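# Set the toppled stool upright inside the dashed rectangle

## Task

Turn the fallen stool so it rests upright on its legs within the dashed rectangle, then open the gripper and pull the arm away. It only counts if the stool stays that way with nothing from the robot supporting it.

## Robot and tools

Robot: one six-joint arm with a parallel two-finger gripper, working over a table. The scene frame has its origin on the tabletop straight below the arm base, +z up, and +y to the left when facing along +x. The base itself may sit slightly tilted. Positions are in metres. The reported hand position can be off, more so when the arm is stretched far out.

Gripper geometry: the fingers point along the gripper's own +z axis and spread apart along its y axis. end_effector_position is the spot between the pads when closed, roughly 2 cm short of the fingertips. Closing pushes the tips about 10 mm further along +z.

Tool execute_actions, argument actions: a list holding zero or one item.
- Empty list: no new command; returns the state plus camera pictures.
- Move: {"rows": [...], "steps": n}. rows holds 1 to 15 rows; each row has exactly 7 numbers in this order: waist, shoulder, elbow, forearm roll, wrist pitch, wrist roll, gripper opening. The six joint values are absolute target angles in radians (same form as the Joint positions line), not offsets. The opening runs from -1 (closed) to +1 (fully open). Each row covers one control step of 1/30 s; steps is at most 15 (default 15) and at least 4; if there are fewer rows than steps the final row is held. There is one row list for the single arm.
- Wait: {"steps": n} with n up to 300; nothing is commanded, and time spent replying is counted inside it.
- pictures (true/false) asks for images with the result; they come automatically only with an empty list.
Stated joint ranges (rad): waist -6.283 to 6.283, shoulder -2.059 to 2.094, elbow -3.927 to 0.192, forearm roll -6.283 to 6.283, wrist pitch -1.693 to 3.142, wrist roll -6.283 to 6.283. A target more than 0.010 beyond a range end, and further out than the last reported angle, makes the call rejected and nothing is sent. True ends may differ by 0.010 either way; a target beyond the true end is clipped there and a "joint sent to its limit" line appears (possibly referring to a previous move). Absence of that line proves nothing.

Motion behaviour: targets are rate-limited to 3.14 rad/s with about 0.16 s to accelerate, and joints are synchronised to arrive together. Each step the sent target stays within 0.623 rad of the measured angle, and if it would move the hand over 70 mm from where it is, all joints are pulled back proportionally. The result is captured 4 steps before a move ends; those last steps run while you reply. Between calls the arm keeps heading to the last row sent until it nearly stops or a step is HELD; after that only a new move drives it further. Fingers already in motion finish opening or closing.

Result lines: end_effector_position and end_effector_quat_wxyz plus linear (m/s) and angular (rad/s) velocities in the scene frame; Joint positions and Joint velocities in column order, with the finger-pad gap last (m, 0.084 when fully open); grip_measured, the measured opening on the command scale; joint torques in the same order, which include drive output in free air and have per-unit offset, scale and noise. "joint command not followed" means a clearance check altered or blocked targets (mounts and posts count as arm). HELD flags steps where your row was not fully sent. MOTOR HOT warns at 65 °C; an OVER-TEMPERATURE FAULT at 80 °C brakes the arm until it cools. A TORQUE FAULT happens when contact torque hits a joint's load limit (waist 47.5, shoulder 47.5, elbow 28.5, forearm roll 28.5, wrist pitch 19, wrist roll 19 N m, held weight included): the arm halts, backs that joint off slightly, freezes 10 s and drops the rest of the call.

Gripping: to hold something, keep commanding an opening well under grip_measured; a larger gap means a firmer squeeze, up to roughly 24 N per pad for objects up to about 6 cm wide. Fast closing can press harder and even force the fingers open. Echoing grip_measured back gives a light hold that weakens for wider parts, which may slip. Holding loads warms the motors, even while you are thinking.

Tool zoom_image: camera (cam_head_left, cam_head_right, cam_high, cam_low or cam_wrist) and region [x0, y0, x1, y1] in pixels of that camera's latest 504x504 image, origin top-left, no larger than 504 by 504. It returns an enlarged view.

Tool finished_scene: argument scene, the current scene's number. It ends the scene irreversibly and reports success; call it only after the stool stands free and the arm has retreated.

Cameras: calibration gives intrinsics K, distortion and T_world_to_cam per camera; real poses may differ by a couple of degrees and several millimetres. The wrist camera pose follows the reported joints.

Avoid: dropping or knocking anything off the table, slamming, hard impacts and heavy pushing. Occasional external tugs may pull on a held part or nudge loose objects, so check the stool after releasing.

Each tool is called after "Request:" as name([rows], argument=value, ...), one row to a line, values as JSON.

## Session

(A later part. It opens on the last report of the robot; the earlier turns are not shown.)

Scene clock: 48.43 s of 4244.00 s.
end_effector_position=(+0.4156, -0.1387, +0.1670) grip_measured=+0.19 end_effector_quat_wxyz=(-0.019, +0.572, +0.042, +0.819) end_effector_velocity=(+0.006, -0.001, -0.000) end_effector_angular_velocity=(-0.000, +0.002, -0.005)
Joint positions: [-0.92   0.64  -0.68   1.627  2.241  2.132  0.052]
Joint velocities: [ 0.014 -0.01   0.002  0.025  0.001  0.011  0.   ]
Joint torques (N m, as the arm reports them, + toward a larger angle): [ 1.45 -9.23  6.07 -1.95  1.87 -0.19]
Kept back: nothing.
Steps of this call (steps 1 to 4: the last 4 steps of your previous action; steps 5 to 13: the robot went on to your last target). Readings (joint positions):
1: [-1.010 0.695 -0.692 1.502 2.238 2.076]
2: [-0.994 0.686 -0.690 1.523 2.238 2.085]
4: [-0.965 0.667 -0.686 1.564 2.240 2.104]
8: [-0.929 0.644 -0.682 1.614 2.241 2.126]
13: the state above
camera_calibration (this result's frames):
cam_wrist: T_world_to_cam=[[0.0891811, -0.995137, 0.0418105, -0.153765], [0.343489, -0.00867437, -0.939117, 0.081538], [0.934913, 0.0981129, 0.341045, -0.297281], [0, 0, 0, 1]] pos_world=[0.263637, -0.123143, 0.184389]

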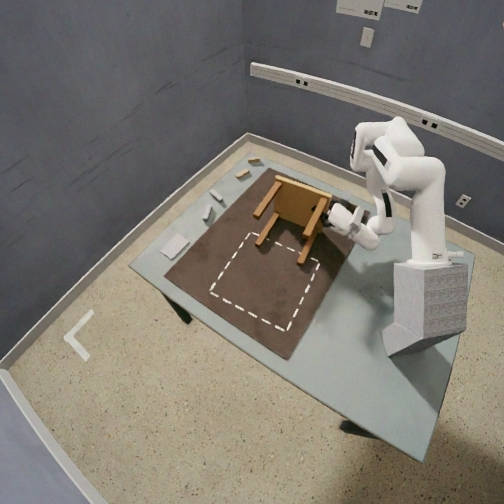

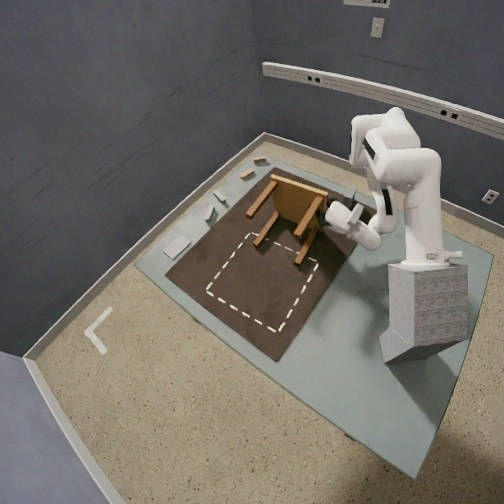

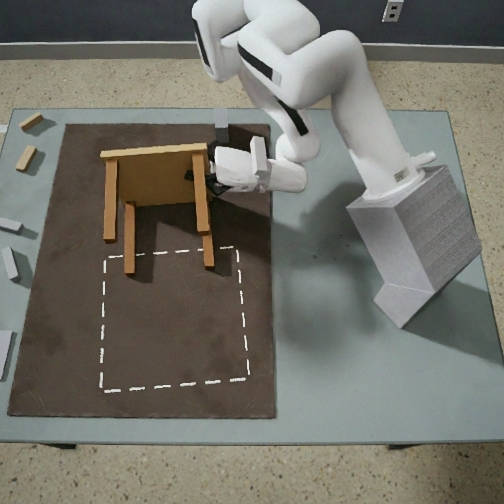

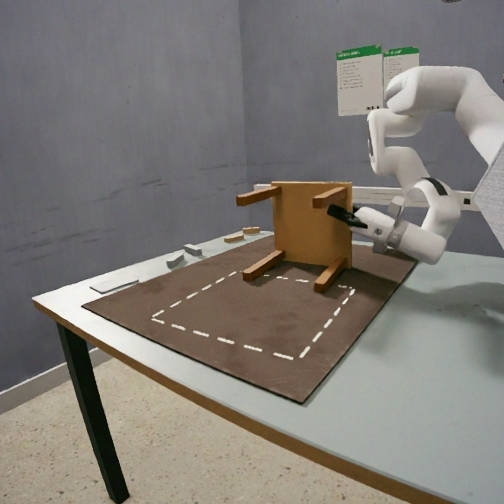

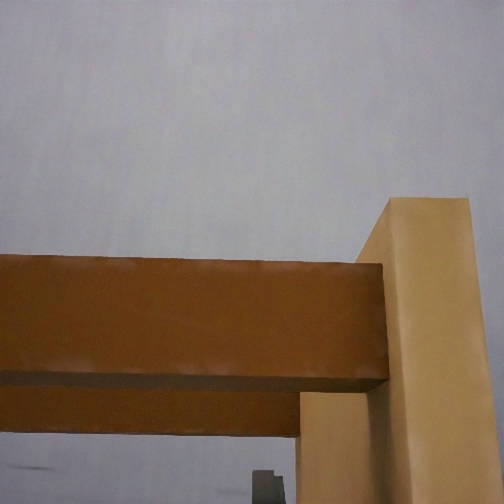

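Request:
execute_actions([
  {"rows": [[-0.9184,0.6383,-0.6800,1.6292,2.2410,2.1331,0.05],[-0.9184,0.6383,-0.6800,1.6292,2.2410,2.1331,-0.1],[-0.9184,0.6383,-0.6800,1.6292,2.2410,2.1331,-0.25],[-0.9184,0.6383,-0.6800,1.6292,2.2410,2.1331,-0.4],[-0.9184,0.6383,-0.6800,1.6292,2.2410,2.1331,-0.5],[-0.9184,0.6383,-0.6800,1.6292,2.2410,2.1331,-0.6],[-0.9184,0.6383,-0.6800,1.6292,2.2410,2.1331,-0.68],[-0.9184,0.6383,-0.6800,1.6292,2.2410,2.1331,-0.76],[-0.9184,0.6383,-0.6800,1.6292,2.2410,2.1331,-0.84],[-0.9184,0.6383,-0.6800,1.6292,2.2410,2.1331,-0.92],[-0.9184,0.6383,-0.6800,1.6292,2.2410,2.1331,-1.0]], "steps": 14},
])

Request:
execute_actions([
  {"steps": 8},
], pictures=true)

Scene clock: 49.03 s of 4244.00 s.
end_effector_position=(+0.4162, -0.1384, +0.1671) grip_measured=-0.66 end_effector_quat_wxyz=(-0.019, +0.572, +0.042, +0.819) end_effector_velocity=(-0.002, +0.010, +0.004) end_effector_angular_velocity=(+0.033, +0.001, +0.024)
Joint positions: [-0.918  0.638 -0.68   1.629  2.24   2.133  0.015]
Joint velocities: [ 0.013  0.007  0.01  -0.012 -0.007  0.01  -0.01 ]
Joint torques (N m, as the arm reports them, + toward a larger angle): [-0.16 -9.96  5.58 -0.8   2.67 -0.8 ]
Steps of this call (steps 1 to 8: the robot went on to your last target; steps 9 to 18: the first 10 steps of this action). Readings (joint positions):
9: [-0.919 0.638 -0.680 1.629 2.241 2.133]
10: [-0.919 0.638 -0.680 1.629 2.241 2.133]
12: [-0.919 0.638 -0.680 1.629 2.241 2.133]
16: [-0.918 0.638 -0.680 1.629 2.241 2.133]
18: the state above

Scene clock: 49.30 s of 4244.00 s.
end_effector_position=(+0.4162, -0.1383, +0.1672) grip_measured=-0.66 end_effector_quat_wxyz=(-0.019, +0.572, +0.042, +0.819) end_effector_velocity=(+0.000, -0.001, +0.000) end_effector_angular_velocity=(-0.003, -0.000, -0.001)
Joint positions: [-0.918  0.639 -0.68   1.629  2.24   2.133  0.015]
Joint velocities: [-0.001 -0.002  0.001  0.    -0.    -0.002  0.   ]
Joint torques (N m, as the arm reports them, + toward a larger angle): [  0.23 -10.19   5.62  -1.1    2.82  -0.78]
Kept back: nothing.
Steps of this call (steps 1 to 4: the last 4 steps of your previous action; steps 5 to 8: the robot went on to your last target). Readings (joint positions):
1: [-0.918 0.639 -0.680 1.629 2.240 2.134]
2: [-0.918 0.639 -0.680 1.629 2.240 2.134]
4: [-0.918 0.639 -0.680 1.629 2.240 2.134]
8: the state above
camera_calibration (this result's frames):
cam_wrist: T_world_to_cam=[[0.0900895, -0.995085, 0.0410944, -0.153658], [0.343532, -0.00768127, -0.939109, 0.0815617], [0.93481, 0.0987212, 0.341152, -0.297819], [0, 0, 0, 1]] pos_world=[0.264228, -0.122876, 0.184511]

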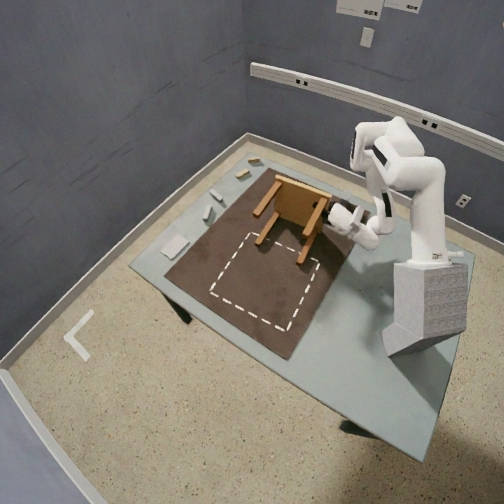

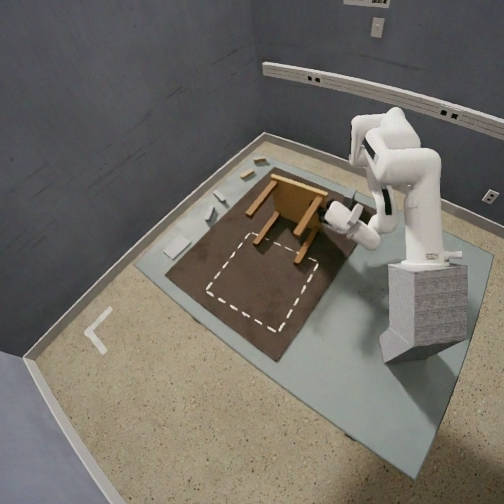

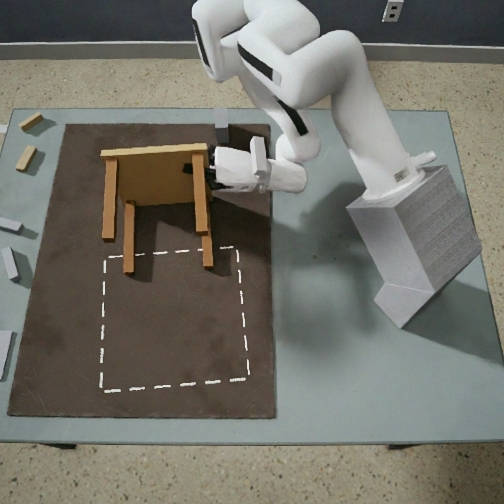

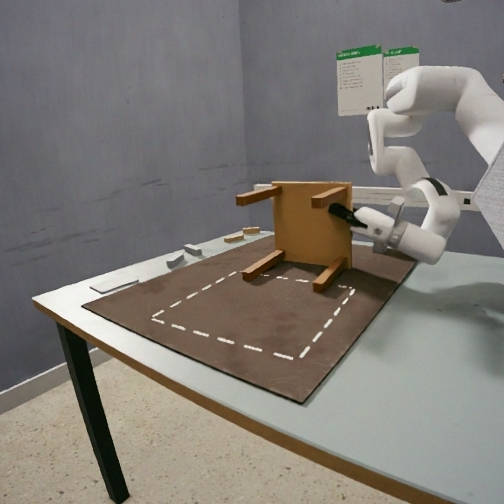

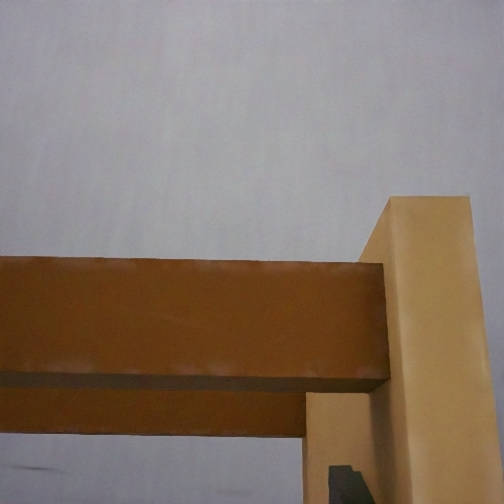

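Request:
execute_actions([
  {"rows": [[-0.9179,0.6371,-0.6782,1.6286,2.2402,2.1297,-1],[-0.9169,0.6346,-0.6747,1.6276,2.2388,2.1229,-1],[-0.9152,0.6303,-0.6686,1.6258,2.2363,2.111,-1],[-0.9129,0.6249,-0.6607,1.6236,2.233,2.0956,-1],[-0.9100,0.6183,-0.6511,1.6211,2.2289,2.0769,-1],[-0.9064,0.6106,-0.6398,1.6184,2.224,2.0548,-1],[-0.9024,0.6026,-0.6278,1.6158,2.2186,2.0309,-1],[-0.8976,0.5936,-0.614,1.6133,2.2124,2.0037,-1],[-0.8922,0.5843,-0.5997,1.6112,2.2058,1.9747,-1],[-0.8864,0.5754,-0.5854,1.6096,2.1991,1.9458,-1],[-0.8799,0.5664,-0.5705,1.6086,2.1919,1.9151,-1],[-0.8732,0.5577,-0.5559,1.6081,2.1848,1.8845,-1],[-0.8659,0.5496,-0.5415,1.6084,2.1776,1.8538,-1],[-0.8582,0.5417,-0.5274,1.6092,2.1704,1.8232,-1],[-0.8500,0.5345,-0.5135,1.6109,2.1633,1.7925,-1]], "steps": 15},
])

Request:
execute_actions([
  {"rows": [[-0.8417,0.5283,-0.501,1.6132,2.1566,1.764,-1],[-0.833,0.5226,-0.4888,1.6161,2.1499,1.7354,-1],[-0.8239,0.5174,-0.4769,1.6196,2.1433,1.7069,-1],[-0.8144,0.5126,-0.4653,1.6238,2.1369,1.6784,-1],[-0.8044,0.5082,-0.454,1.6286,2.1305,1.6498,-1],[-0.7939,0.5044,-0.443,1.6341,2.1244,1.6213,-1],[-0.7829,0.5011,-0.4323,1.6402,2.1184,1.5928,-1],[-0.7716,0.4983,-0.4221,1.6469,2.1125,1.5642,-1],[-0.7598,0.4961,-0.4122,1.6543,2.1069,1.5357,-1],[-0.7475,0.4944,-0.4027,1.6624,2.1015,1.5072,-1],[-0.7347,0.4933,-0.3937,1.6712,2.0963,1.4786,-1],[-0.7215,0.4927,-0.3850,1.6806,2.0914,1.4501,-1]], "steps": 12},
], pictures=true)

Request:
execute_actions([
  {"rows": [[-0.7074,0.4932,-0.377,1.691,2.087,1.4211,-1],[-0.6929,0.4943,-0.3693,1.7021,2.0828,1.392,-1],[-0.6778,0.496,-0.3621,1.7138,2.079,1.3631,-1],[-0.6623,0.4983,-0.3553,1.7262,2.0754,1.3342,-1],[-0.6463,0.5011,-0.3491,1.7394,2.0723,1.3054,-1],[-0.63,0.5045,-0.3433,1.7532,2.0695,1.2768,-1],[-0.6131,0.5084,-0.3379,1.7675,2.0671,1.2482,-1],[-0.5958,0.5129,-0.333,1.7826,2.0651,1.2199,-1],[-0.5781,0.518,-0.3286,1.7984,2.0635,1.1919,-1],[-0.5601,0.5236,-0.3248,1.8148,2.0622,1.164,-1],[-0.5415,0.5298,-0.3213,1.8318,2.0615,1.1365,-1],[-0.5226,0.5364,-0.3185,1.8495,2.0612,1.1092,-1]], "steps": 12},
])

Request:
execute_actions([
  {"steps": 14},
], pictures=true)

Scene clock: 52.53 s of 4244.00 s.
end_effector_position=(+0.4156, -0.1272, +0.1800) grip_measured=-0.66 end_effector_quat_wxyz=(+0.002, +0.570, +0.070, +0.818) end_effector_velocity=(-0.006, +0.086, +0.090) end_effector_angular_velocity=(-0.472, -0.037, +0.001)
Joint positions: [-0.904  0.606 -0.633  1.618  2.221  2.039  0.015]
Joint velocities: [ 0.113 -0.216  0.331 -0.067 -0.143 -0.644 -0.   ]
Joint torques (N m, as the arm reports them, + toward a larger angle): [ 3.74 -9.96  6.27 -2.47  2.64 -1.01]
Steps of this call (steps 1 to 15: the robot went on to your last target; steps 16 to 86: nothing new was sent; steps 87 to 97: the first 11 steps of this action). Readings (joint positions):
87: [-0.918 0.638 -0.680 1.629 2.241 2.133]
88: [-0.918 0.638 -0.680 1.629 2.241 2.133]
90: [-0.918 0.637 -0.678 1.629 2.240 2.129]
94: [-0.913 0.624 -0.661 1.625 2.232 2.093]
97: the state above

Scene clock: 52.93 s of 4244.00 s.
end_effector_position=(+0.4119, -0.0783, +0.2201) grip_measured=-0.66 end_effector_quat_wxyz=(+0.072, +0.558, +0.170, +0.809) end_effector_velocity=(-0.010, +0.138, +0.088) end_effector_angular_velocity=(-0.634, -0.051, +0.002)
Joint positions: [-0.822  0.519 -0.478  1.622  2.145  1.707  0.015]
Joint velocities: [ 0.284 -0.152  0.354  0.115 -0.194 -0.858 -0.   ]
Joint torques (N m, as the arm reports them, + toward a larger angle): [ 4.68 -8.8   6.17 -1.67  1.55 -0.94]
Steps of this call (steps 1 to 4: the last 4 steps of your previous action; steps 5 to 12: the first 8 steps of this action). Readings (joint positions):
5: [-0.878 0.566 -0.569 1.610 2.192 1.911]
6: [-0.872 0.558 -0.555 1.610 2.185 1.882]
8: [-0.857 0.543 -0.528 1.612 2.171 1.823]
12: the state above
camera_calibration (this result's frames):
cam_wrist: T_world_to_cam=[[0.0831655, -0.932754, 0.350791, -0.156177], [0.365727, -0.298879, -0.881428, 0.0885538], [0.926999, 0.201598, 0.316277, -0.301005], [0, 0, 0, 1]] pos_world=[0.259633, -0.0585259, 0.22804]

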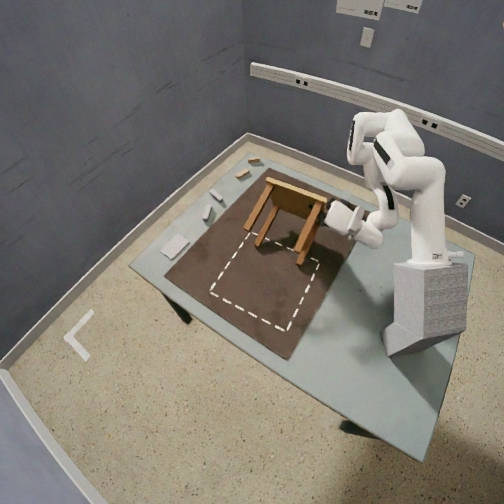

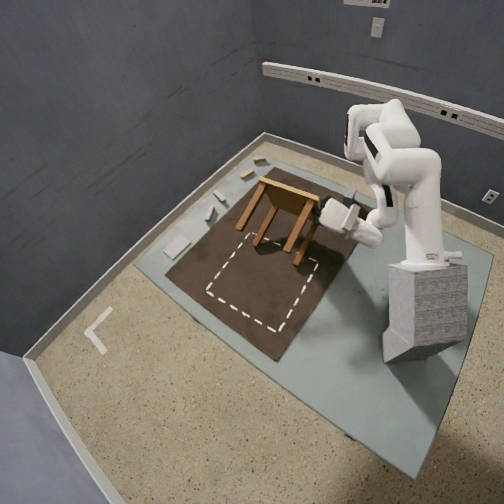

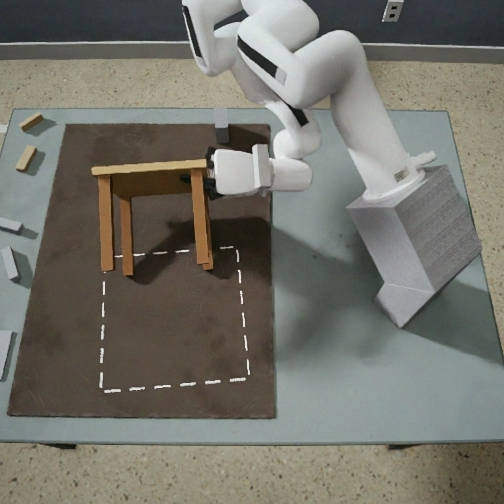

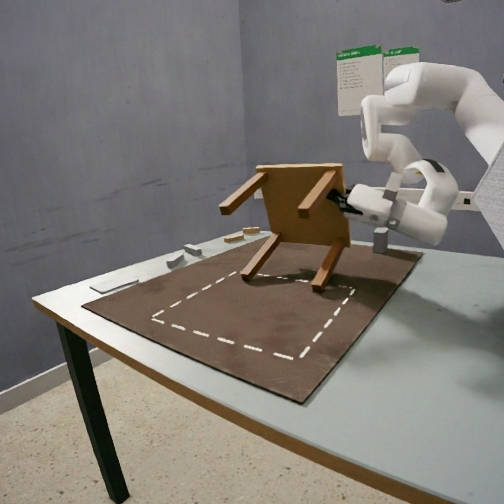

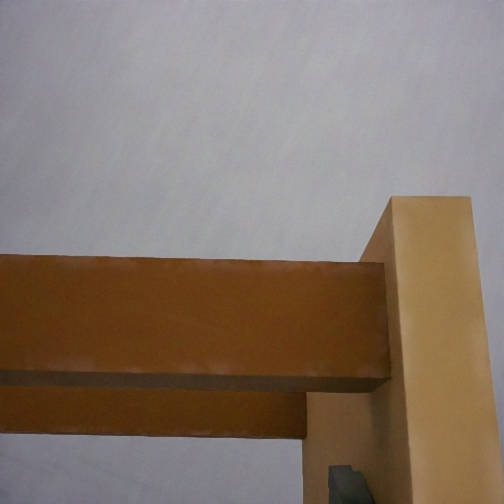

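Scene clock: 53.33 s of 4244.00 s.
end_effector_position=(+0.4073, -0.0198, +0.2475) grip_measured=-0.66 end_effector_quat_wxyz=(+0.144, +0.536, +0.270, +0.787) end_effector_velocity=(-0.013, +0.154, +0.049) end_effector_angular_velocity=(-0.627, -0.045, -0.001)
Joint positions: [-0.675  0.499 -0.363  1.716  2.08   1.363  0.015]
Joint velocities: [ 0.455  0.061  0.21   0.361 -0.111 -0.86  -0.   ]
Joint torques (N m, as the arm reports them, + toward a larger angle): [ 5.57 -7.64  5.9  -1.07  1.47 -0.64]
Steps of this call (steps 1 to 4: the last 4 steps of your previous action; steps 5 to 12: the first 8 steps of this action). Readings (joint positions):
5: [-0.769 0.500 -0.423 1.649 2.114 1.564]
6: [-0.758 0.498 -0.413 1.657 2.108 1.536]
8: [-0.732 0.496 -0.395 1.674 2.098 1.478]
12: the state above

Scene clock: 53.80 s of 4244.00 s.
end_effector_position=(+0.4034, +0.0260, +0.2580) grip_measured=-0.66 end_effector_quat_wxyz=(+0.196, +0.514, +0.342, +0.762) end_effector_velocity=(-0.001, +0.006, +0.002) end_effector_angular_velocity=(-0.036, -0.005, -0.003)
Joint positions: [-0.525  0.536 -0.32   1.848  2.061  1.113  0.015]
Joint velocities: [ 0.025  0.006  0.006  0.024  0.    -0.045  0.   ]
Joint torques (N m, as the arm reports them, + toward a larger angle): [ 6.75 -7.85  6.43 -2.15  1.98 -0.71]
Kept back: nothing.
Steps of this call (steps 1 to 4: the last 4 steps of your previous action; steps 5 to 14: the robot went on to your last target). Readings (joint positions):
1: [-0.660 0.501 -0.357 1.729 2.077 1.334]
2: [-0.644 0.504 -0.350 1.742 2.074 1.306]
4: [-0.611 0.511 -0.339 1.770 2.068 1.249]
8: [-0.548 0.529 -0.324 1.826 2.062 1.151]
14: the state above
camera_calibration (this result's frames):
cam_wrist: T_world_to_cam=[[0.064738, -0.692908, 0.718114, -0.165026], [0.393254, -0.643674, -0.656533, 0.0961169], [0.917148, 0.324904, 0.230818, -0.303343], [0, 0, 0, 1]] pos_world=[0.251095, 0.046077, 0.251629]

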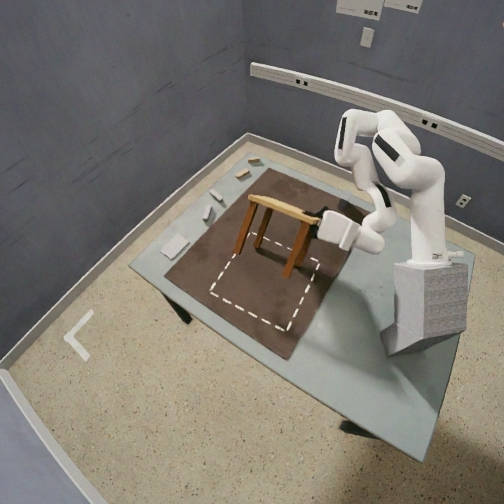

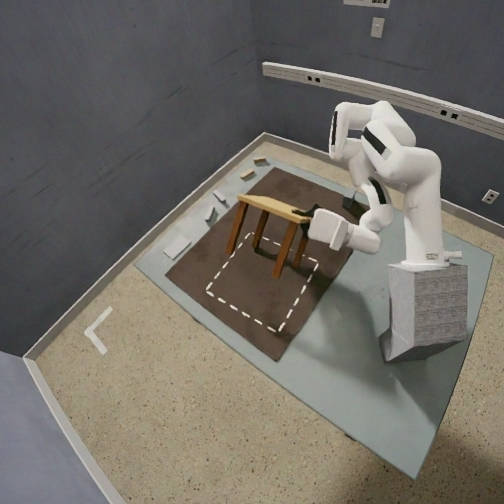

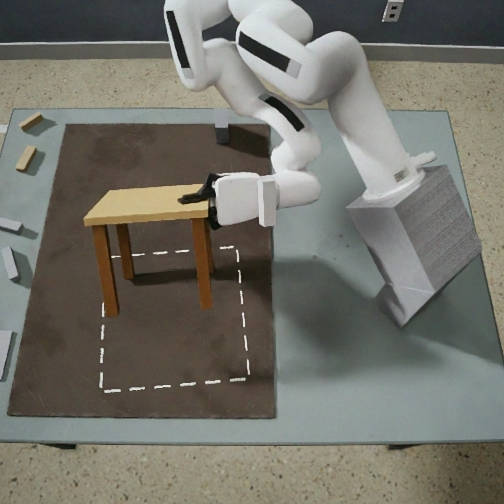

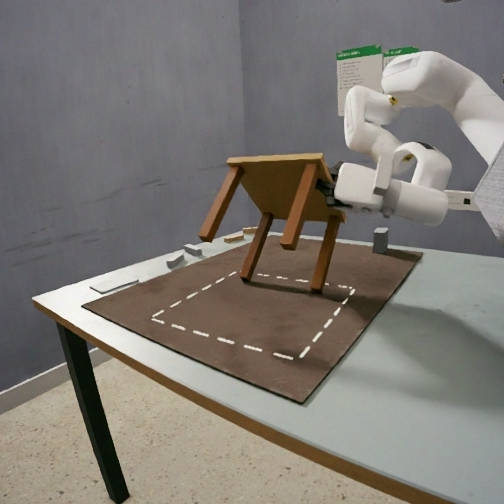

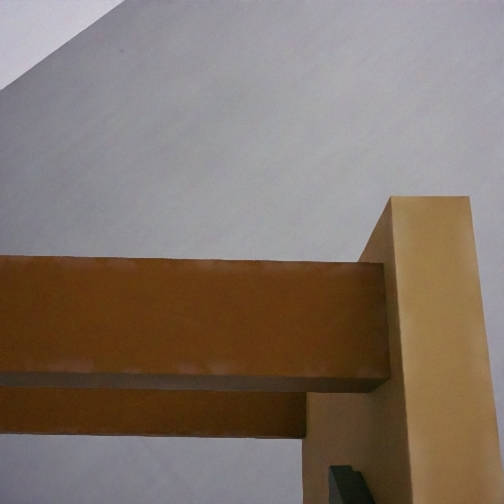

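Request:
execute_actions([
  {"rows": [[-0.503,0.5441,-0.3165,1.8681,2.0622,1.082,-1],[-0.4829,0.5523,-0.3148,1.8872,2.0637,1.0551,-1],[-0.4625,0.5609,-0.3138,1.907,2.0655,1.0287,-1],[-0.4418,0.57,-0.3132,1.9274,2.0677,1.0026,-1],[-0.4208,0.5796,-0.3132,1.9483,2.0703,0.9769,-1],[-0.3996,0.5895,-0.3136,1.9699,2.0734,0.9518,-1],[-0.378,0.5997,-0.3145,1.9921,2.0767,0.9272,-1],[-0.3564,0.6104,-0.316,2.0147,2.0803,0.9031,-1],[-0.3344,0.6214,-0.3178,2.0379,2.0842,0.8797,-1],[-0.3123,0.6328,-0.3202,2.0617,2.0884,0.8568,-1],[-0.29,0.6443,-0.323,2.0859,2.0929,0.8345,-1],[-0.2677,0.6561,-0.3264,2.1107,2.0975,0.8130,-1]], "steps": 12},
])

Request:
execute_actions([
  {"rows": [[-0.245,0.668,-0.3302,2.1365,2.1029,0.7933,-1],[-0.2222,0.68,-0.3345,2.1627,2.1086,0.7743,-1],[-0.1995,0.6923,-0.3392,2.1894,2.1144,0.7559,-1],[-0.1766,0.7047,-0.3444,2.2164,2.1202,0.7383,-1],[-0.1539,0.7173,-0.35,2.2439,2.126,0.7214,-1],[-0.1312,0.73,-0.3561,2.2716,2.1318,0.7051,-1],[-0.1086,0.7428,-0.3626,2.2996,2.1375,0.6894,-1],[-0.0861,0.7558,-0.3696,2.3279,2.1431,0.6744,-1],[-0.0639,0.7688,-0.377,2.3563,2.1487,0.6601,-1],[-0.0417,0.782,-0.3848,2.385,2.154,0.6464,-1],[-0.0199,0.7952,-0.393,2.4137,2.159,0.6334,-1],[0.0017,0.8084,-0.4017,2.4426,2.1637,0.6209,-1]], "steps": 12},
])

Request:
execute_actions([
  {"rows": [[0.0221,0.8209,-0.4104,2.4706,2.1676,0.6101,-1],[0.0421,0.8335,-0.4195,2.4987,2.1711,0.5997,-1],[0.0619,0.8461,-0.429,2.5267,2.1743,0.5898,-1],[0.0813,0.8587,-0.4389,2.5546,2.1771,0.5804,-1],[0.1002,0.8712,-0.4491,2.5826,2.1794,0.5715,-1],[0.1176,0.883,-0.459,2.6086,2.1812,0.5634,-1],[0.1335,0.8939,-0.4685,2.6327,2.1825,0.5562,-1],[0.1479,0.904,-0.4776,2.6549,2.1834,0.5498,-1],[0.161,0.9134,-0.4862,2.6753,2.184,0.544,-1],[0.1716,0.9211,-0.4935,2.6922,2.1841,0.5394,-1],[0.181,0.9282,-0.5002,2.7073,2.1841,0.5353,-1],[0.1881,0.9336,-0.5055,2.719,2.184,0.5322,-1],[0.1932,0.9374,-0.5093,2.7273,2.1839,0.53,-1],[0.1963,0.9398,-0.5116,2.7322,2.1837,0.5287,-1],[0.1982,0.9413,-0.5131,2.7355,2.1836,0.5278,-1]], "steps": 15},
])

Request:
execute_actions([
  {"steps": 13},
], pictures=true)

Scene clock: 56.20 s of 4244.00 s.
end_effector_position=(+0.4021, +0.0453, +0.2600) grip_measured=-0.66 end_effector_quat_wxyz=(+0.216, +0.505, +0.369, +0.750) end_effector_velocity=(-0.010, +0.139, +0.007) end_effector_angular_velocity=(-0.523, -0.034, -0.002)
Joint positions: [-0.452  0.566 -0.314  1.918  2.067  1.017  0.015]
Joint velocities: [ 0.536  0.241  0.012  0.529  0.059 -0.656 -0.   ]
Joint torques (N m, as the arm reports them, + toward a larger angle): [ 9.48 -7.43  6.59 -2.16  2.05 -0.67]
Steps of this call (steps 1 to 30: the robot went on to your last target; steps 31 to 64: nothing new was sent; steps 65 to 72: the first 8 steps of this action). Readings (joint positions):
65: [-0.523 0.536 -0.319 1.850 2.061 1.109]
66: [-0.521 0.537 -0.318 1.851 2.061 1.107]
68: [-0.509 0.542 -0.317 1.863 2.062 1.090]
72: the state above

Scene clock: 56.60 s of 4244.00 s.
end_effector_position=(+0.3973, +0.1073, +0.2552) grip_measured=-0.66 end_effector_quat_wxyz=(+0.278, +0.469, +0.455, +0.704) end_effector_velocity=(-0.012, +0.157, -0.032) end_effector_angular_velocity=(-0.618, -0.043, +0.008)
Joint positions: [-0.197  0.694 -0.341  2.193  2.115  0.758  0.015]
Joint velocities: [ 0.672  0.365 -0.149  0.789  0.161 -0.532 -0.   ]
Joint torques (N m, as the arm reports them, + toward a larger angle): [ 9.96 -7.34  5.1  -2.36  2.03 -0.47]
Steps of this call (steps 1 to 4: the last 4 steps of your previous action; steps 5 to 12: the first 8 steps of this action). Readings (joint positions):
5: [-0.351 0.614 -0.317 2.021 2.082 0.901]
6: [-0.330 0.625 -0.319 2.044 2.086 0.878]
8: [-0.286 0.647 -0.325 2.091 2.095 0.835]
12: the state above

Scene clock: 57.10 s of 4244.00 s.
end_effector_position=(+0.3915, +0.1802, +0.2277) grip_measured=-0.66 end_effector_quat_wxyz=(+0.353, +0.411, +0.555, +0.631) end_effector_velocity=(+0.004, +0.115, -0.068) end_effector_angular_velocity=(-0.549, -0.068, -0.031)
Joint positions: [ 0.114  0.882 -0.46   2.606  2.179  0.566  0.015]
Joint velocities: [ 0.481  0.323 -0.307  0.735  0.051 -0.228  0.   ]
Joint torques (N m, as the arm reports them, + toward a larger angle): [13.94 -8.76  4.67 -3.58  2.54 -0.76]
Steps of this call (steps 1 to 4: the last 4 steps of your previous action; steps 5 to 15: the first 11 steps of this action). Readings (joint positions):
5: [-0.086 0.757 -0.371 2.329 2.143 0.677]
6: [-0.064 0.770 -0.379 2.357 2.148 0.663]
8: [-0.021 0.796 -0.395 2.414 2.157 0.637]
12: [0.060 0.846 -0.431 2.527 2.172 0.592]
15: the state above

Scene clock: 57.53 s of 4244.00 s.
end_effector_position=(+0.3898, +0.2004, +0.2155) grip_measured=-0.66 end_effector_quat_wxyz=(+0.375, +0.391, +0.583, +0.606) end_effector_velocity=(-0.003, +0.004, -0.001) end_effector_angular_velocity=(-0.013, -0.000, +0.007)
Joint positions: [ 0.196  0.94  -0.513  2.734  2.184  0.528  0.015]
Joint velocities: [ 0.015  0.01  -0.004  0.017 -0.001 -0.006  0.   ]
Joint torques (N m, as the arm reports them, + toward a larger angle): [17.33 -7.91  4.39 -4.56  2.16 -0.67]
Kept back: nothing.
Steps of this call (steps 1 to 4: the last 4 steps of your previous action; steps 5 to 13: the robot went on to your last target). Readings (joint positions):
1: [0.129 0.892 -0.470 2.630 2.181 0.559]
2: [0.143 0.902 -0.479 2.651 2.182 0.552]
4: [0.166 0.918 -0.494 2.687 2.183 0.542]
8: [0.190 0.936 -0.509 2.725 2.184 0.531]
13: the state above
camera_calibration (this result's frames):
cam_wrist: T_world_to_cam=[[0.01287, -0.0428949, 0.998997, -0.183438], [0.412877, -0.909705, -0.0443799, 0.0996021], [0.910696, 0.413033, 0.00600242, -0.304407], [0, 0, 0, 1]] pos_world=[0.23846, 0.20847, 0.189501]

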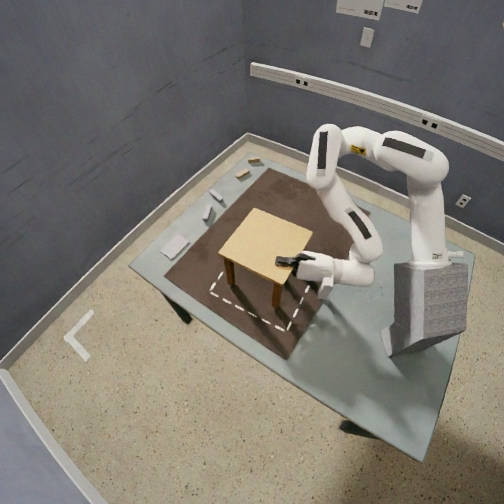

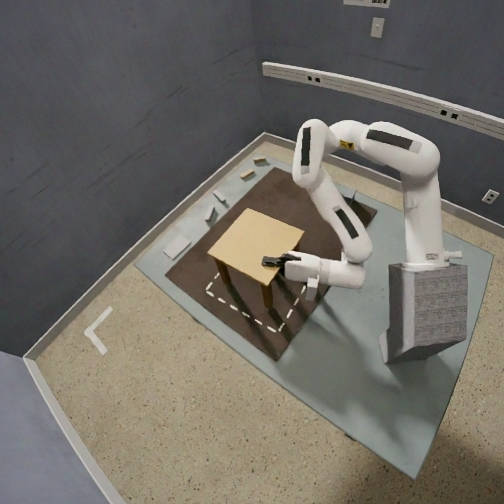

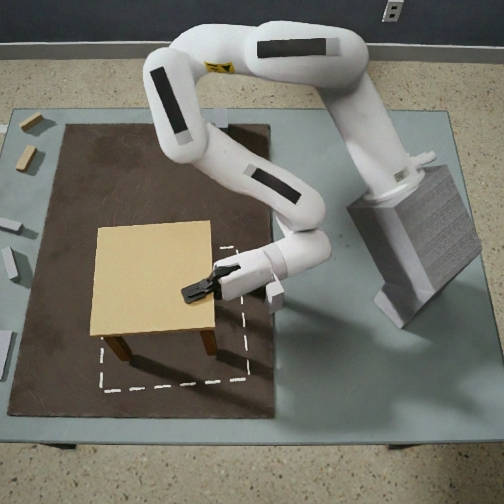

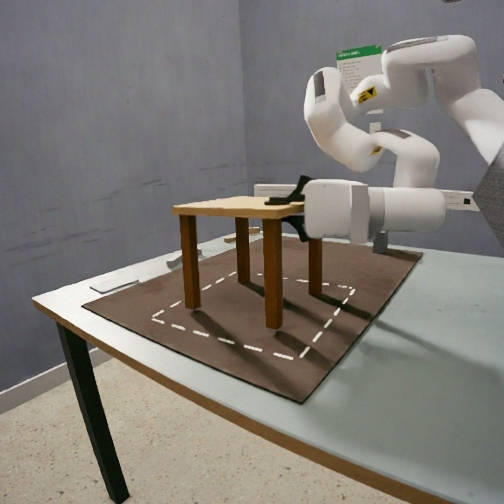

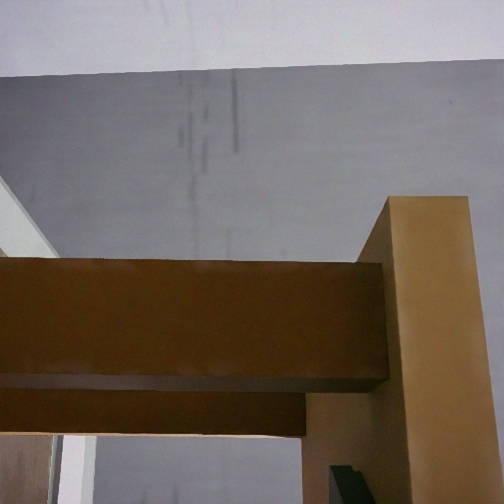

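Nearly there. Lower gently to N6'.

Request:
execute_actions([
  {"rows": [[0.2002,0.9429,-0.5148,2.7389,2.1834,0.5269,-1],[0.2031,0.9452,-0.5171,2.7438,2.1832,0.5257,-1],[0.2065,0.948,-0.52,2.7497,2.1829,0.5242,-1],[0.21,0.9507,-0.5228,2.7555,2.1826,0.5227,-1],[0.2135,0.9535,-0.5257,2.7614,2.1823,0.5212,-1],[0.2169,0.9563,-0.5285,2.7672,2.182,0.5197,-1],[0.2198,0.9586,-0.5309,2.7721,2.1817,0.5184,-1],[0.2224,0.9606,-0.533,2.7765,2.1815,0.5173,-1],[0.2244,0.9622,-0.5347,2.7799,2.1813,0.5164,-1],[0.2258,0.9634,-0.5359,2.7823,2.1812,0.5158,-1],[0.2270,0.9643,-0.5368,2.7843,2.1811,0.5153,-1]], "steps": 15},
])

Request:
execute_actions([
  {"steps": 10},
], pictures=true)

Scene clock: 58.13 s of 4244.00 s.
end_effector_position=(+0.3890, +0.2065, +0.2117) grip_measured=-0.66 end_effector_quat_wxyz=(+0.380, +0.385, +0.591, +0.598) end_effector_velocity=(-0.003, +0.020, -0.015) end_effector_angular_velocity=(-0.097, -0.003, +0.001)
Joint positions: [ 0.218  0.957 -0.529  2.769  2.182  0.519  0.015]
Joint velocities: [ 0.074  0.061 -0.06   0.126 -0.007 -0.033 -0.   ]
Joint torques (N m, as the arm reports them, + toward a larger angle): [17.55 -7.96  4.11 -4.61  2.3  -0.63]
Steps of this call (steps 1 to 7: the robot went on to your last target; steps 8 to 18: the first 11 steps of this action). Readings (joint positions):
8: [0.198 0.941 -0.513 2.735 2.184 0.528]
9: [0.198 0.941 -0.513 2.736 2.184 0.528]
11: [0.200 0.943 -0.515 2.739 2.183 0.527]
15: [0.210 0.950 -0.522 2.755 2.183 0.523]
18: the state above

Scene clock: 58.47 s of 4244.00 s.
end_effector_position=(+0.3888, +0.2088, +0.2101) grip_measured=-0.66 end_effector_quat_wxyz=(+0.383, +0.383, +0.594, +0.595) end_effector_velocity=(+0.001, +0.000, -0.000) end_effector_angular_velocity=(-0.003, -0.001, -0.003)
Joint positions: [ 0.227  0.964 -0.536  2.784  2.181  0.515  0.015]
Joint velocities: [ 0.002  0.    -0.002  0.005  0.    -0.    -0.   ]
Joint torques (N m, as the arm reports them, + toward a larger angle): [17.7  -8.06  3.87 -4.29  2.19 -0.64]
Kept back: nothing.
Steps of this call (steps 1 to 4: the last 4 steps of your previous action; steps 5 to 10: the robot went on to your last target). Readings (joint positions):
1: [0.220 0.959 -0.531 2.773 2.182 0.518]
2: [0.222 0.961 -0.533 2.776 2.181 0.517]
4: [0.225 0.963 -0.535 2.780 2.181 0.516]
8: [0.227 0.964 -0.536 2.783 2.181 0.516]
10: the state above
camera_calibration (this result's frames):
cam_wrist: T_world_to_cam=[[0.0104902, -0.00554496, 0.99993, -0.184672], [0.413965, -0.910244, -0.0093905, 0.0997385], [0.910232, 0.414035, -0.0072532, -0.304225], [0, 0, 0, 1]] pos_world=[0.237564, 0.215722, 0.183389]

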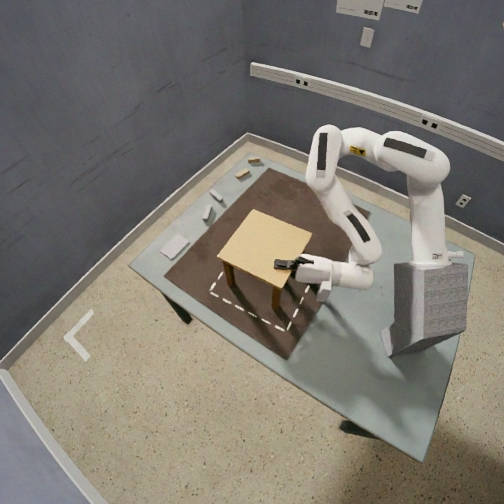

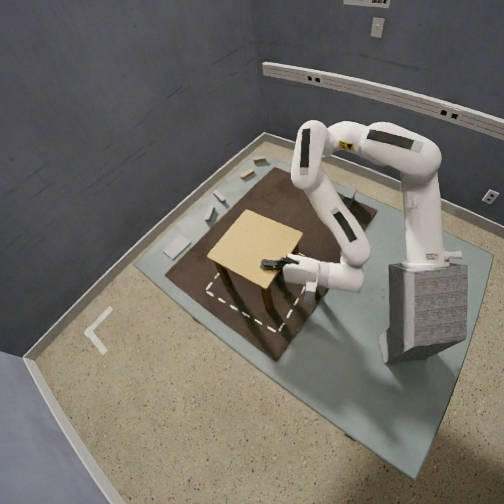

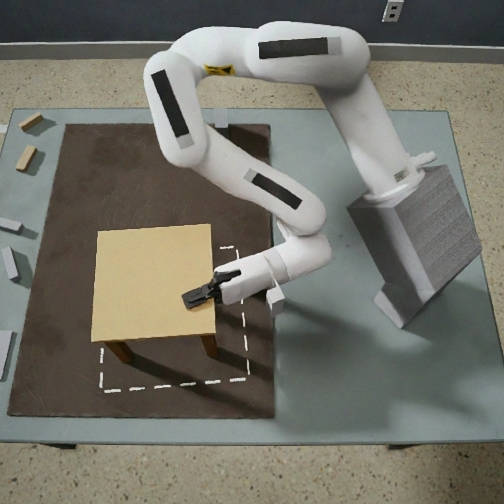

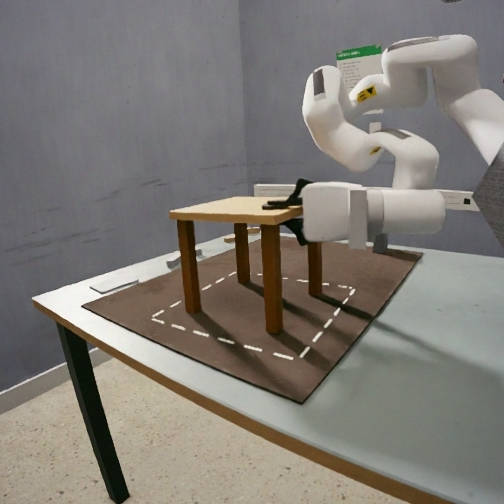

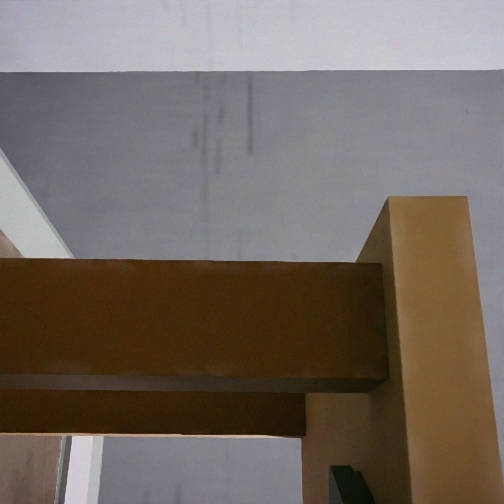

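Request:
execute_actions([
  {"rows": [[0.2258,0.965,-0.5376,2.7829,2.1808,0.5148,-1],[0.2246,0.9658,-0.5385,2.7815,2.1805,0.5142,-1],[0.2234,0.9665,-0.5393,2.78,2.1803,0.5137,-1],[0.2221,0.9672,-0.5401,2.7786,2.18,0.5132,-1],[0.2209,0.968,-0.541,2.7772,2.1797,0.5126,-1],[0.2197,0.9687,-0.5418,2.7758,2.1794,0.5121,-1]], "steps": 10},
])

Request:
execute_actions([
  {"steps": 9},
])

Scene clock: 58.87 s of 4244.00 s.
end_effector_position=(+0.3886, +0.2091, +0.2096) grip_measured=-0.66 end_effector_quat_wxyz=(+0.382, +0.382, +0.594, +0.595) end_effector_velocity=(-0.004, +0.001, -0.004) end_effector_angular_velocity=(+0.007, +0.001, +0.007)
Joint positions: [ 0.225  0.966 -0.538  2.781  2.181  0.514  0.015]
Joint velocities: [-0.025  0.019 -0.012 -0.038 -0.003 -0.012 -0.   ]
Joint torques (N m, as the arm reports them, + toward a larger angle): [16.48 -7.82  3.26 -3.33  2.   -0.52]
Steps of this call (steps 1 to 6: the robot went on to your last target; steps 7 to 12: the first 6 steps of this action). Readings (joint positions):
7: [0.227 0.964 -0.537 2.784 2.181 0.515]
8: [0.227 0.964 -0.537 2.784 2.181 0.515]
10: [0.226 0.965 -0.537 2.783 2.181 0.515]
12: the state above

Scene clock: 59.17 s of 4244.00 s.
end_effector_position=(+0.3883, +0.2093, +0.2088) grip_measured=-0.66 end_effector_quat_wxyz=(+0.382, +0.382, +0.594, +0.596) end_effector_velocity=(+0.001, -0.000, -0.000) end_effector_angular_velocity=(-0.001, -0.001, -0.001)
Joint positions: [ 0.221  0.969 -0.541  2.775  2.18   0.512  0.015]
Joint velocities: [-0.002 -0.001 -0.001 -0.002 -0.    -0.001  0.   ]
Joint torques (N m, as the arm reports them, + toward a larger angle): [14.46 -8.25  2.17 -1.96  1.51 -0.46]
Kept back: nothing.
Steps of this call (steps 1 to 4: the last 4 steps of your previous action; steps 5 to 9: the robot went on to your last target). Readings (joint positions):
1: [0.224 0.967 -0.539 2.779 2.181 0.514]
2: [0.223 0.967 -0.539 2.778 2.181 0.513]
4: [0.222 0.968 -0.540 2.776 2.180 0.513]
8: [0.221 0.969 -0.541 2.775 2.180 0.512]
9: the state above

Request:
execute_actions([
  {"rows": [[0.2228,0.967,-0.5398,2.779,2.1802,0.5134,-1],[0.2228,0.967,-0.5398,2.779,2.1802,0.5134,-0.85],[0.2228,0.967,-0.5398,2.779,2.1802,0.5134,-0.7],[0.2228,0.967,-0.5398,2.779,2.1802,0.5134,-0.6],[0.2228,0.967,-0.5398,2.779,2.1802,0.5134,-0.45],[0.2228,0.967,-0.5398,2.779,2.1802,0.5134,-0.3],[0.2228,0.967,-0.5398,2.779,2.1802,0.5134,-0.15],[0.2228,0.967,-0.5398,2.779,2.1802,0.5134,0.0],[0.2228,0.967,-0.5398,2.779,2.1802,0.5134,0.15],[0.2228,0.967,-0.5398,2.779,2.1802,0.5134,0.25]], "steps": 13},
])

Request:
execute_actions([
  {"rows": [[0.2186,0.9637,-0.538,2.7724,2.1732,0.5121,0.25],[0.2069,0.9545,-0.5328,2.7537,2.1533,0.5085,0.25],[0.1888,0.9403,-0.5248,2.7248,2.1227,0.5028,0.25],[0.1654,0.9219,-0.5145,2.6875,2.0832,0.4956,0.25],[0.138,0.9003,-0.5025,2.6437,2.0368,0.4871,0.25],[0.1076,0.8765,-0.4891,2.5954,1.9856,0.4777,0.25],[0.0755,0.8513,-0.475,2.5442,1.9313,0.4677,0.25],[0.0429,0.8256,-0.4606,2.4922,1.8762,0.4576,0.25],[0.0108,0.8004,-0.4465,2.441,1.8219,0.4476,0.25],[-0.0196,0.7766,-0.4331,2.3927,1.7707,0.4382,0.25],[-0.047,0.755,-0.4211,2.3489,1.7243,0.4297,0.25],[-0.0704,0.7366,-0.4108,2.3116,1.6848,0.4225,0.25],[-0.0885,0.7224,-0.4028,2.2827,1.6542,0.4168,0.25],[-0.1002,0.7132,-0.3976,2.264,1.6343,0.4132,0.25],[-0.1044,0.7099,-0.3958,2.2574,1.6273,0.4119,0.25]], "steps": 15},
])

Request:
execute_actions([
  {"steps": 12},
], pictures=true)

Scene clock: 61.67 s of 4244.00 s.
end_effector_position=(+0.3918, +0.2076, +0.2078) grip_measured=-0.25 end_effector_quat_wxyz=(+0.386, +0.383, +0.593, +0.593) end_effector_velocity=(-0.004, -0.001, +0.002) end_effector_angular_velocity=(+0.005, +0.004, +0.004)
Joint positions: [ 0.22   0.965 -0.544  2.782  2.181  0.513  0.033]
Joint velocities: [ 0.002 -0.     0.012 -0.001  0.006  0.002  0.189]
Joint torques (N m, as the arm reports them, + toward a larger angle): [14.81 -7.01  3.53 -2.27  1.13 -0.16]
Steps of this call (steps 1 to 15: the robot went on to your last target; steps 16 to 66: nothing new was sent; steps 67 to 75: the first 9 steps of this action). Readings (joint positions):
67: [0.220 0.969 -0.542 2.776 2.179 0.512]
68: [0.220 0.969 -0.542 2.776 2.179 0.512]
70: [0.221 0.968 -0.541 2.777 2.179 0.513]
74: [0.220 0.966 -0.544 2.781 2.181 0.513]
75: the state above

Scene clock: 62.17 s of 4244.00 s.
end_effector_position=(+0.3713, +0.2102, +0.2056) grip_measured=+0.24 end_effector_quat_wxyz=(+0.326, +0.346, +0.622, +0.622) end_effector_velocity=(-0.141, -0.014, -0.004) end_effector_angular_velocity=(+0.053, +0.056, +0.996)
Joint positions: [ 0.103  0.873 -0.488  2.589  1.978  0.476  0.054]
Joint velocities: [-0.77  -0.603  0.338 -1.217 -1.282 -0.235  0.   ]
Joint torques (N m, as the arm reports them, + toward a larger angle): [11.86 -7.06  5.51 -2.66  0.78 -0.26]
Steps of this call (steps 1 to 4: the last 4 steps of your previous action; steps 5 to 15: the first 11 steps of this action). Readings (joint positions):
5: [0.221 0.966 -0.542 2.780 2.181 0.513]
6: [0.221 0.966 -0.542 2.779 2.180 0.513]
8: [0.217 0.962 -0.539 2.770 2.170 0.511]
12: [0.171 0.926 -0.517 2.695 2.091 0.497]
15: the state above

Scene clock: 62.57 s of 4244.00 s.
end_effector_position=(+0.3200, +0.1988, +0.2092) grip_measured=+0.24 end_effector_quat_wxyz=(+0.246, +0.248, +0.662, +0.663) end_effector_velocity=(-0.019, -0.001, +0.003) end_effector_angular_velocity=(-0.004, -0.023, +0.086)
Joint positions: [-0.1    0.714 -0.398  2.265  1.635  0.413  0.054]
Joint velocities: [-0.044 -0.036  0.018 -0.087 -0.096 -0.018 -0.   ]
Joint torques (N m, as the arm reports them, + toward a larger angle): [11.67 -5.2   6.25 -1.46  1.05 -0.18]
Kept back: nothing.
Steps of this call (steps 1 to 4: the last 4 steps of your previous action; steps 5 to 12: the robot went on to your last target). Readings (joint positions):
1: [0.077 0.852 -0.476 2.547 1.934 0.468]
2: [0.050 0.831 -0.464 2.504 1.888 0.460]
4: [-0.005 0.788 -0.440 2.418 1.798 0.443]
8: [-0.082 0.728 -0.406 2.296 1.669 0.420]
12: the state above
camera_calibration (this result's frames):
cam_wrist: T_world_to_cam=[[0.0130753, -0.000725552, 0.999914, -0.184891], [0.755466, -0.655106, -0.0103541, -0.0406885], [0.655057, 0.755537, -0.00801757, -0.223505], [0, 0, 0, 1]] pos_world=[0.179565, 0.142077, 0.182661]

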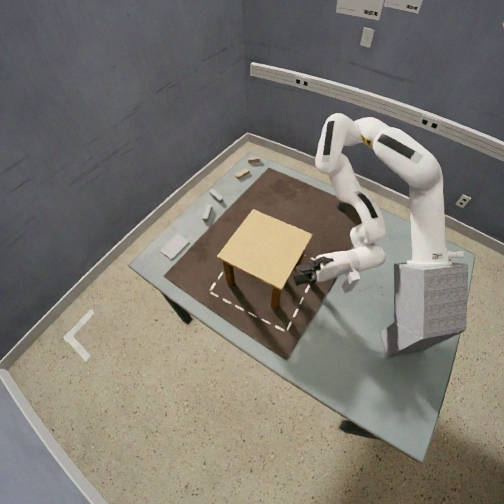

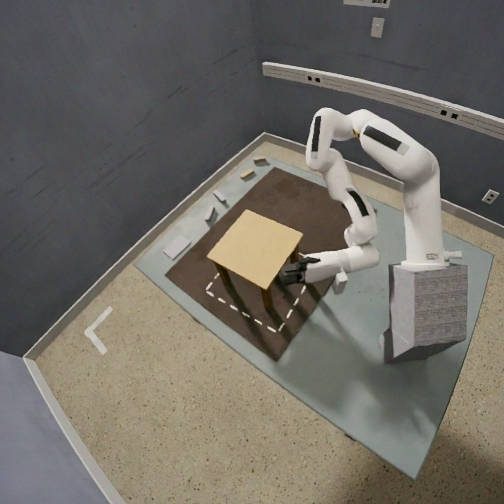

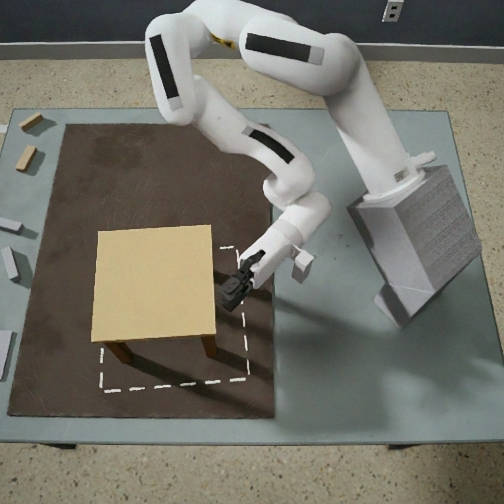

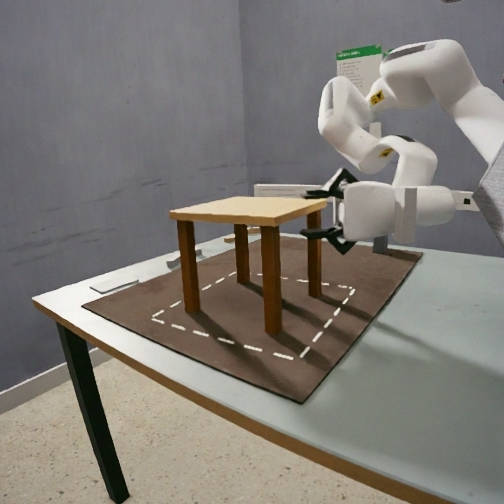

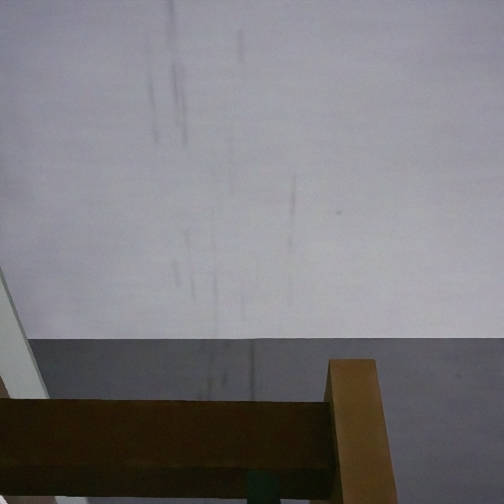

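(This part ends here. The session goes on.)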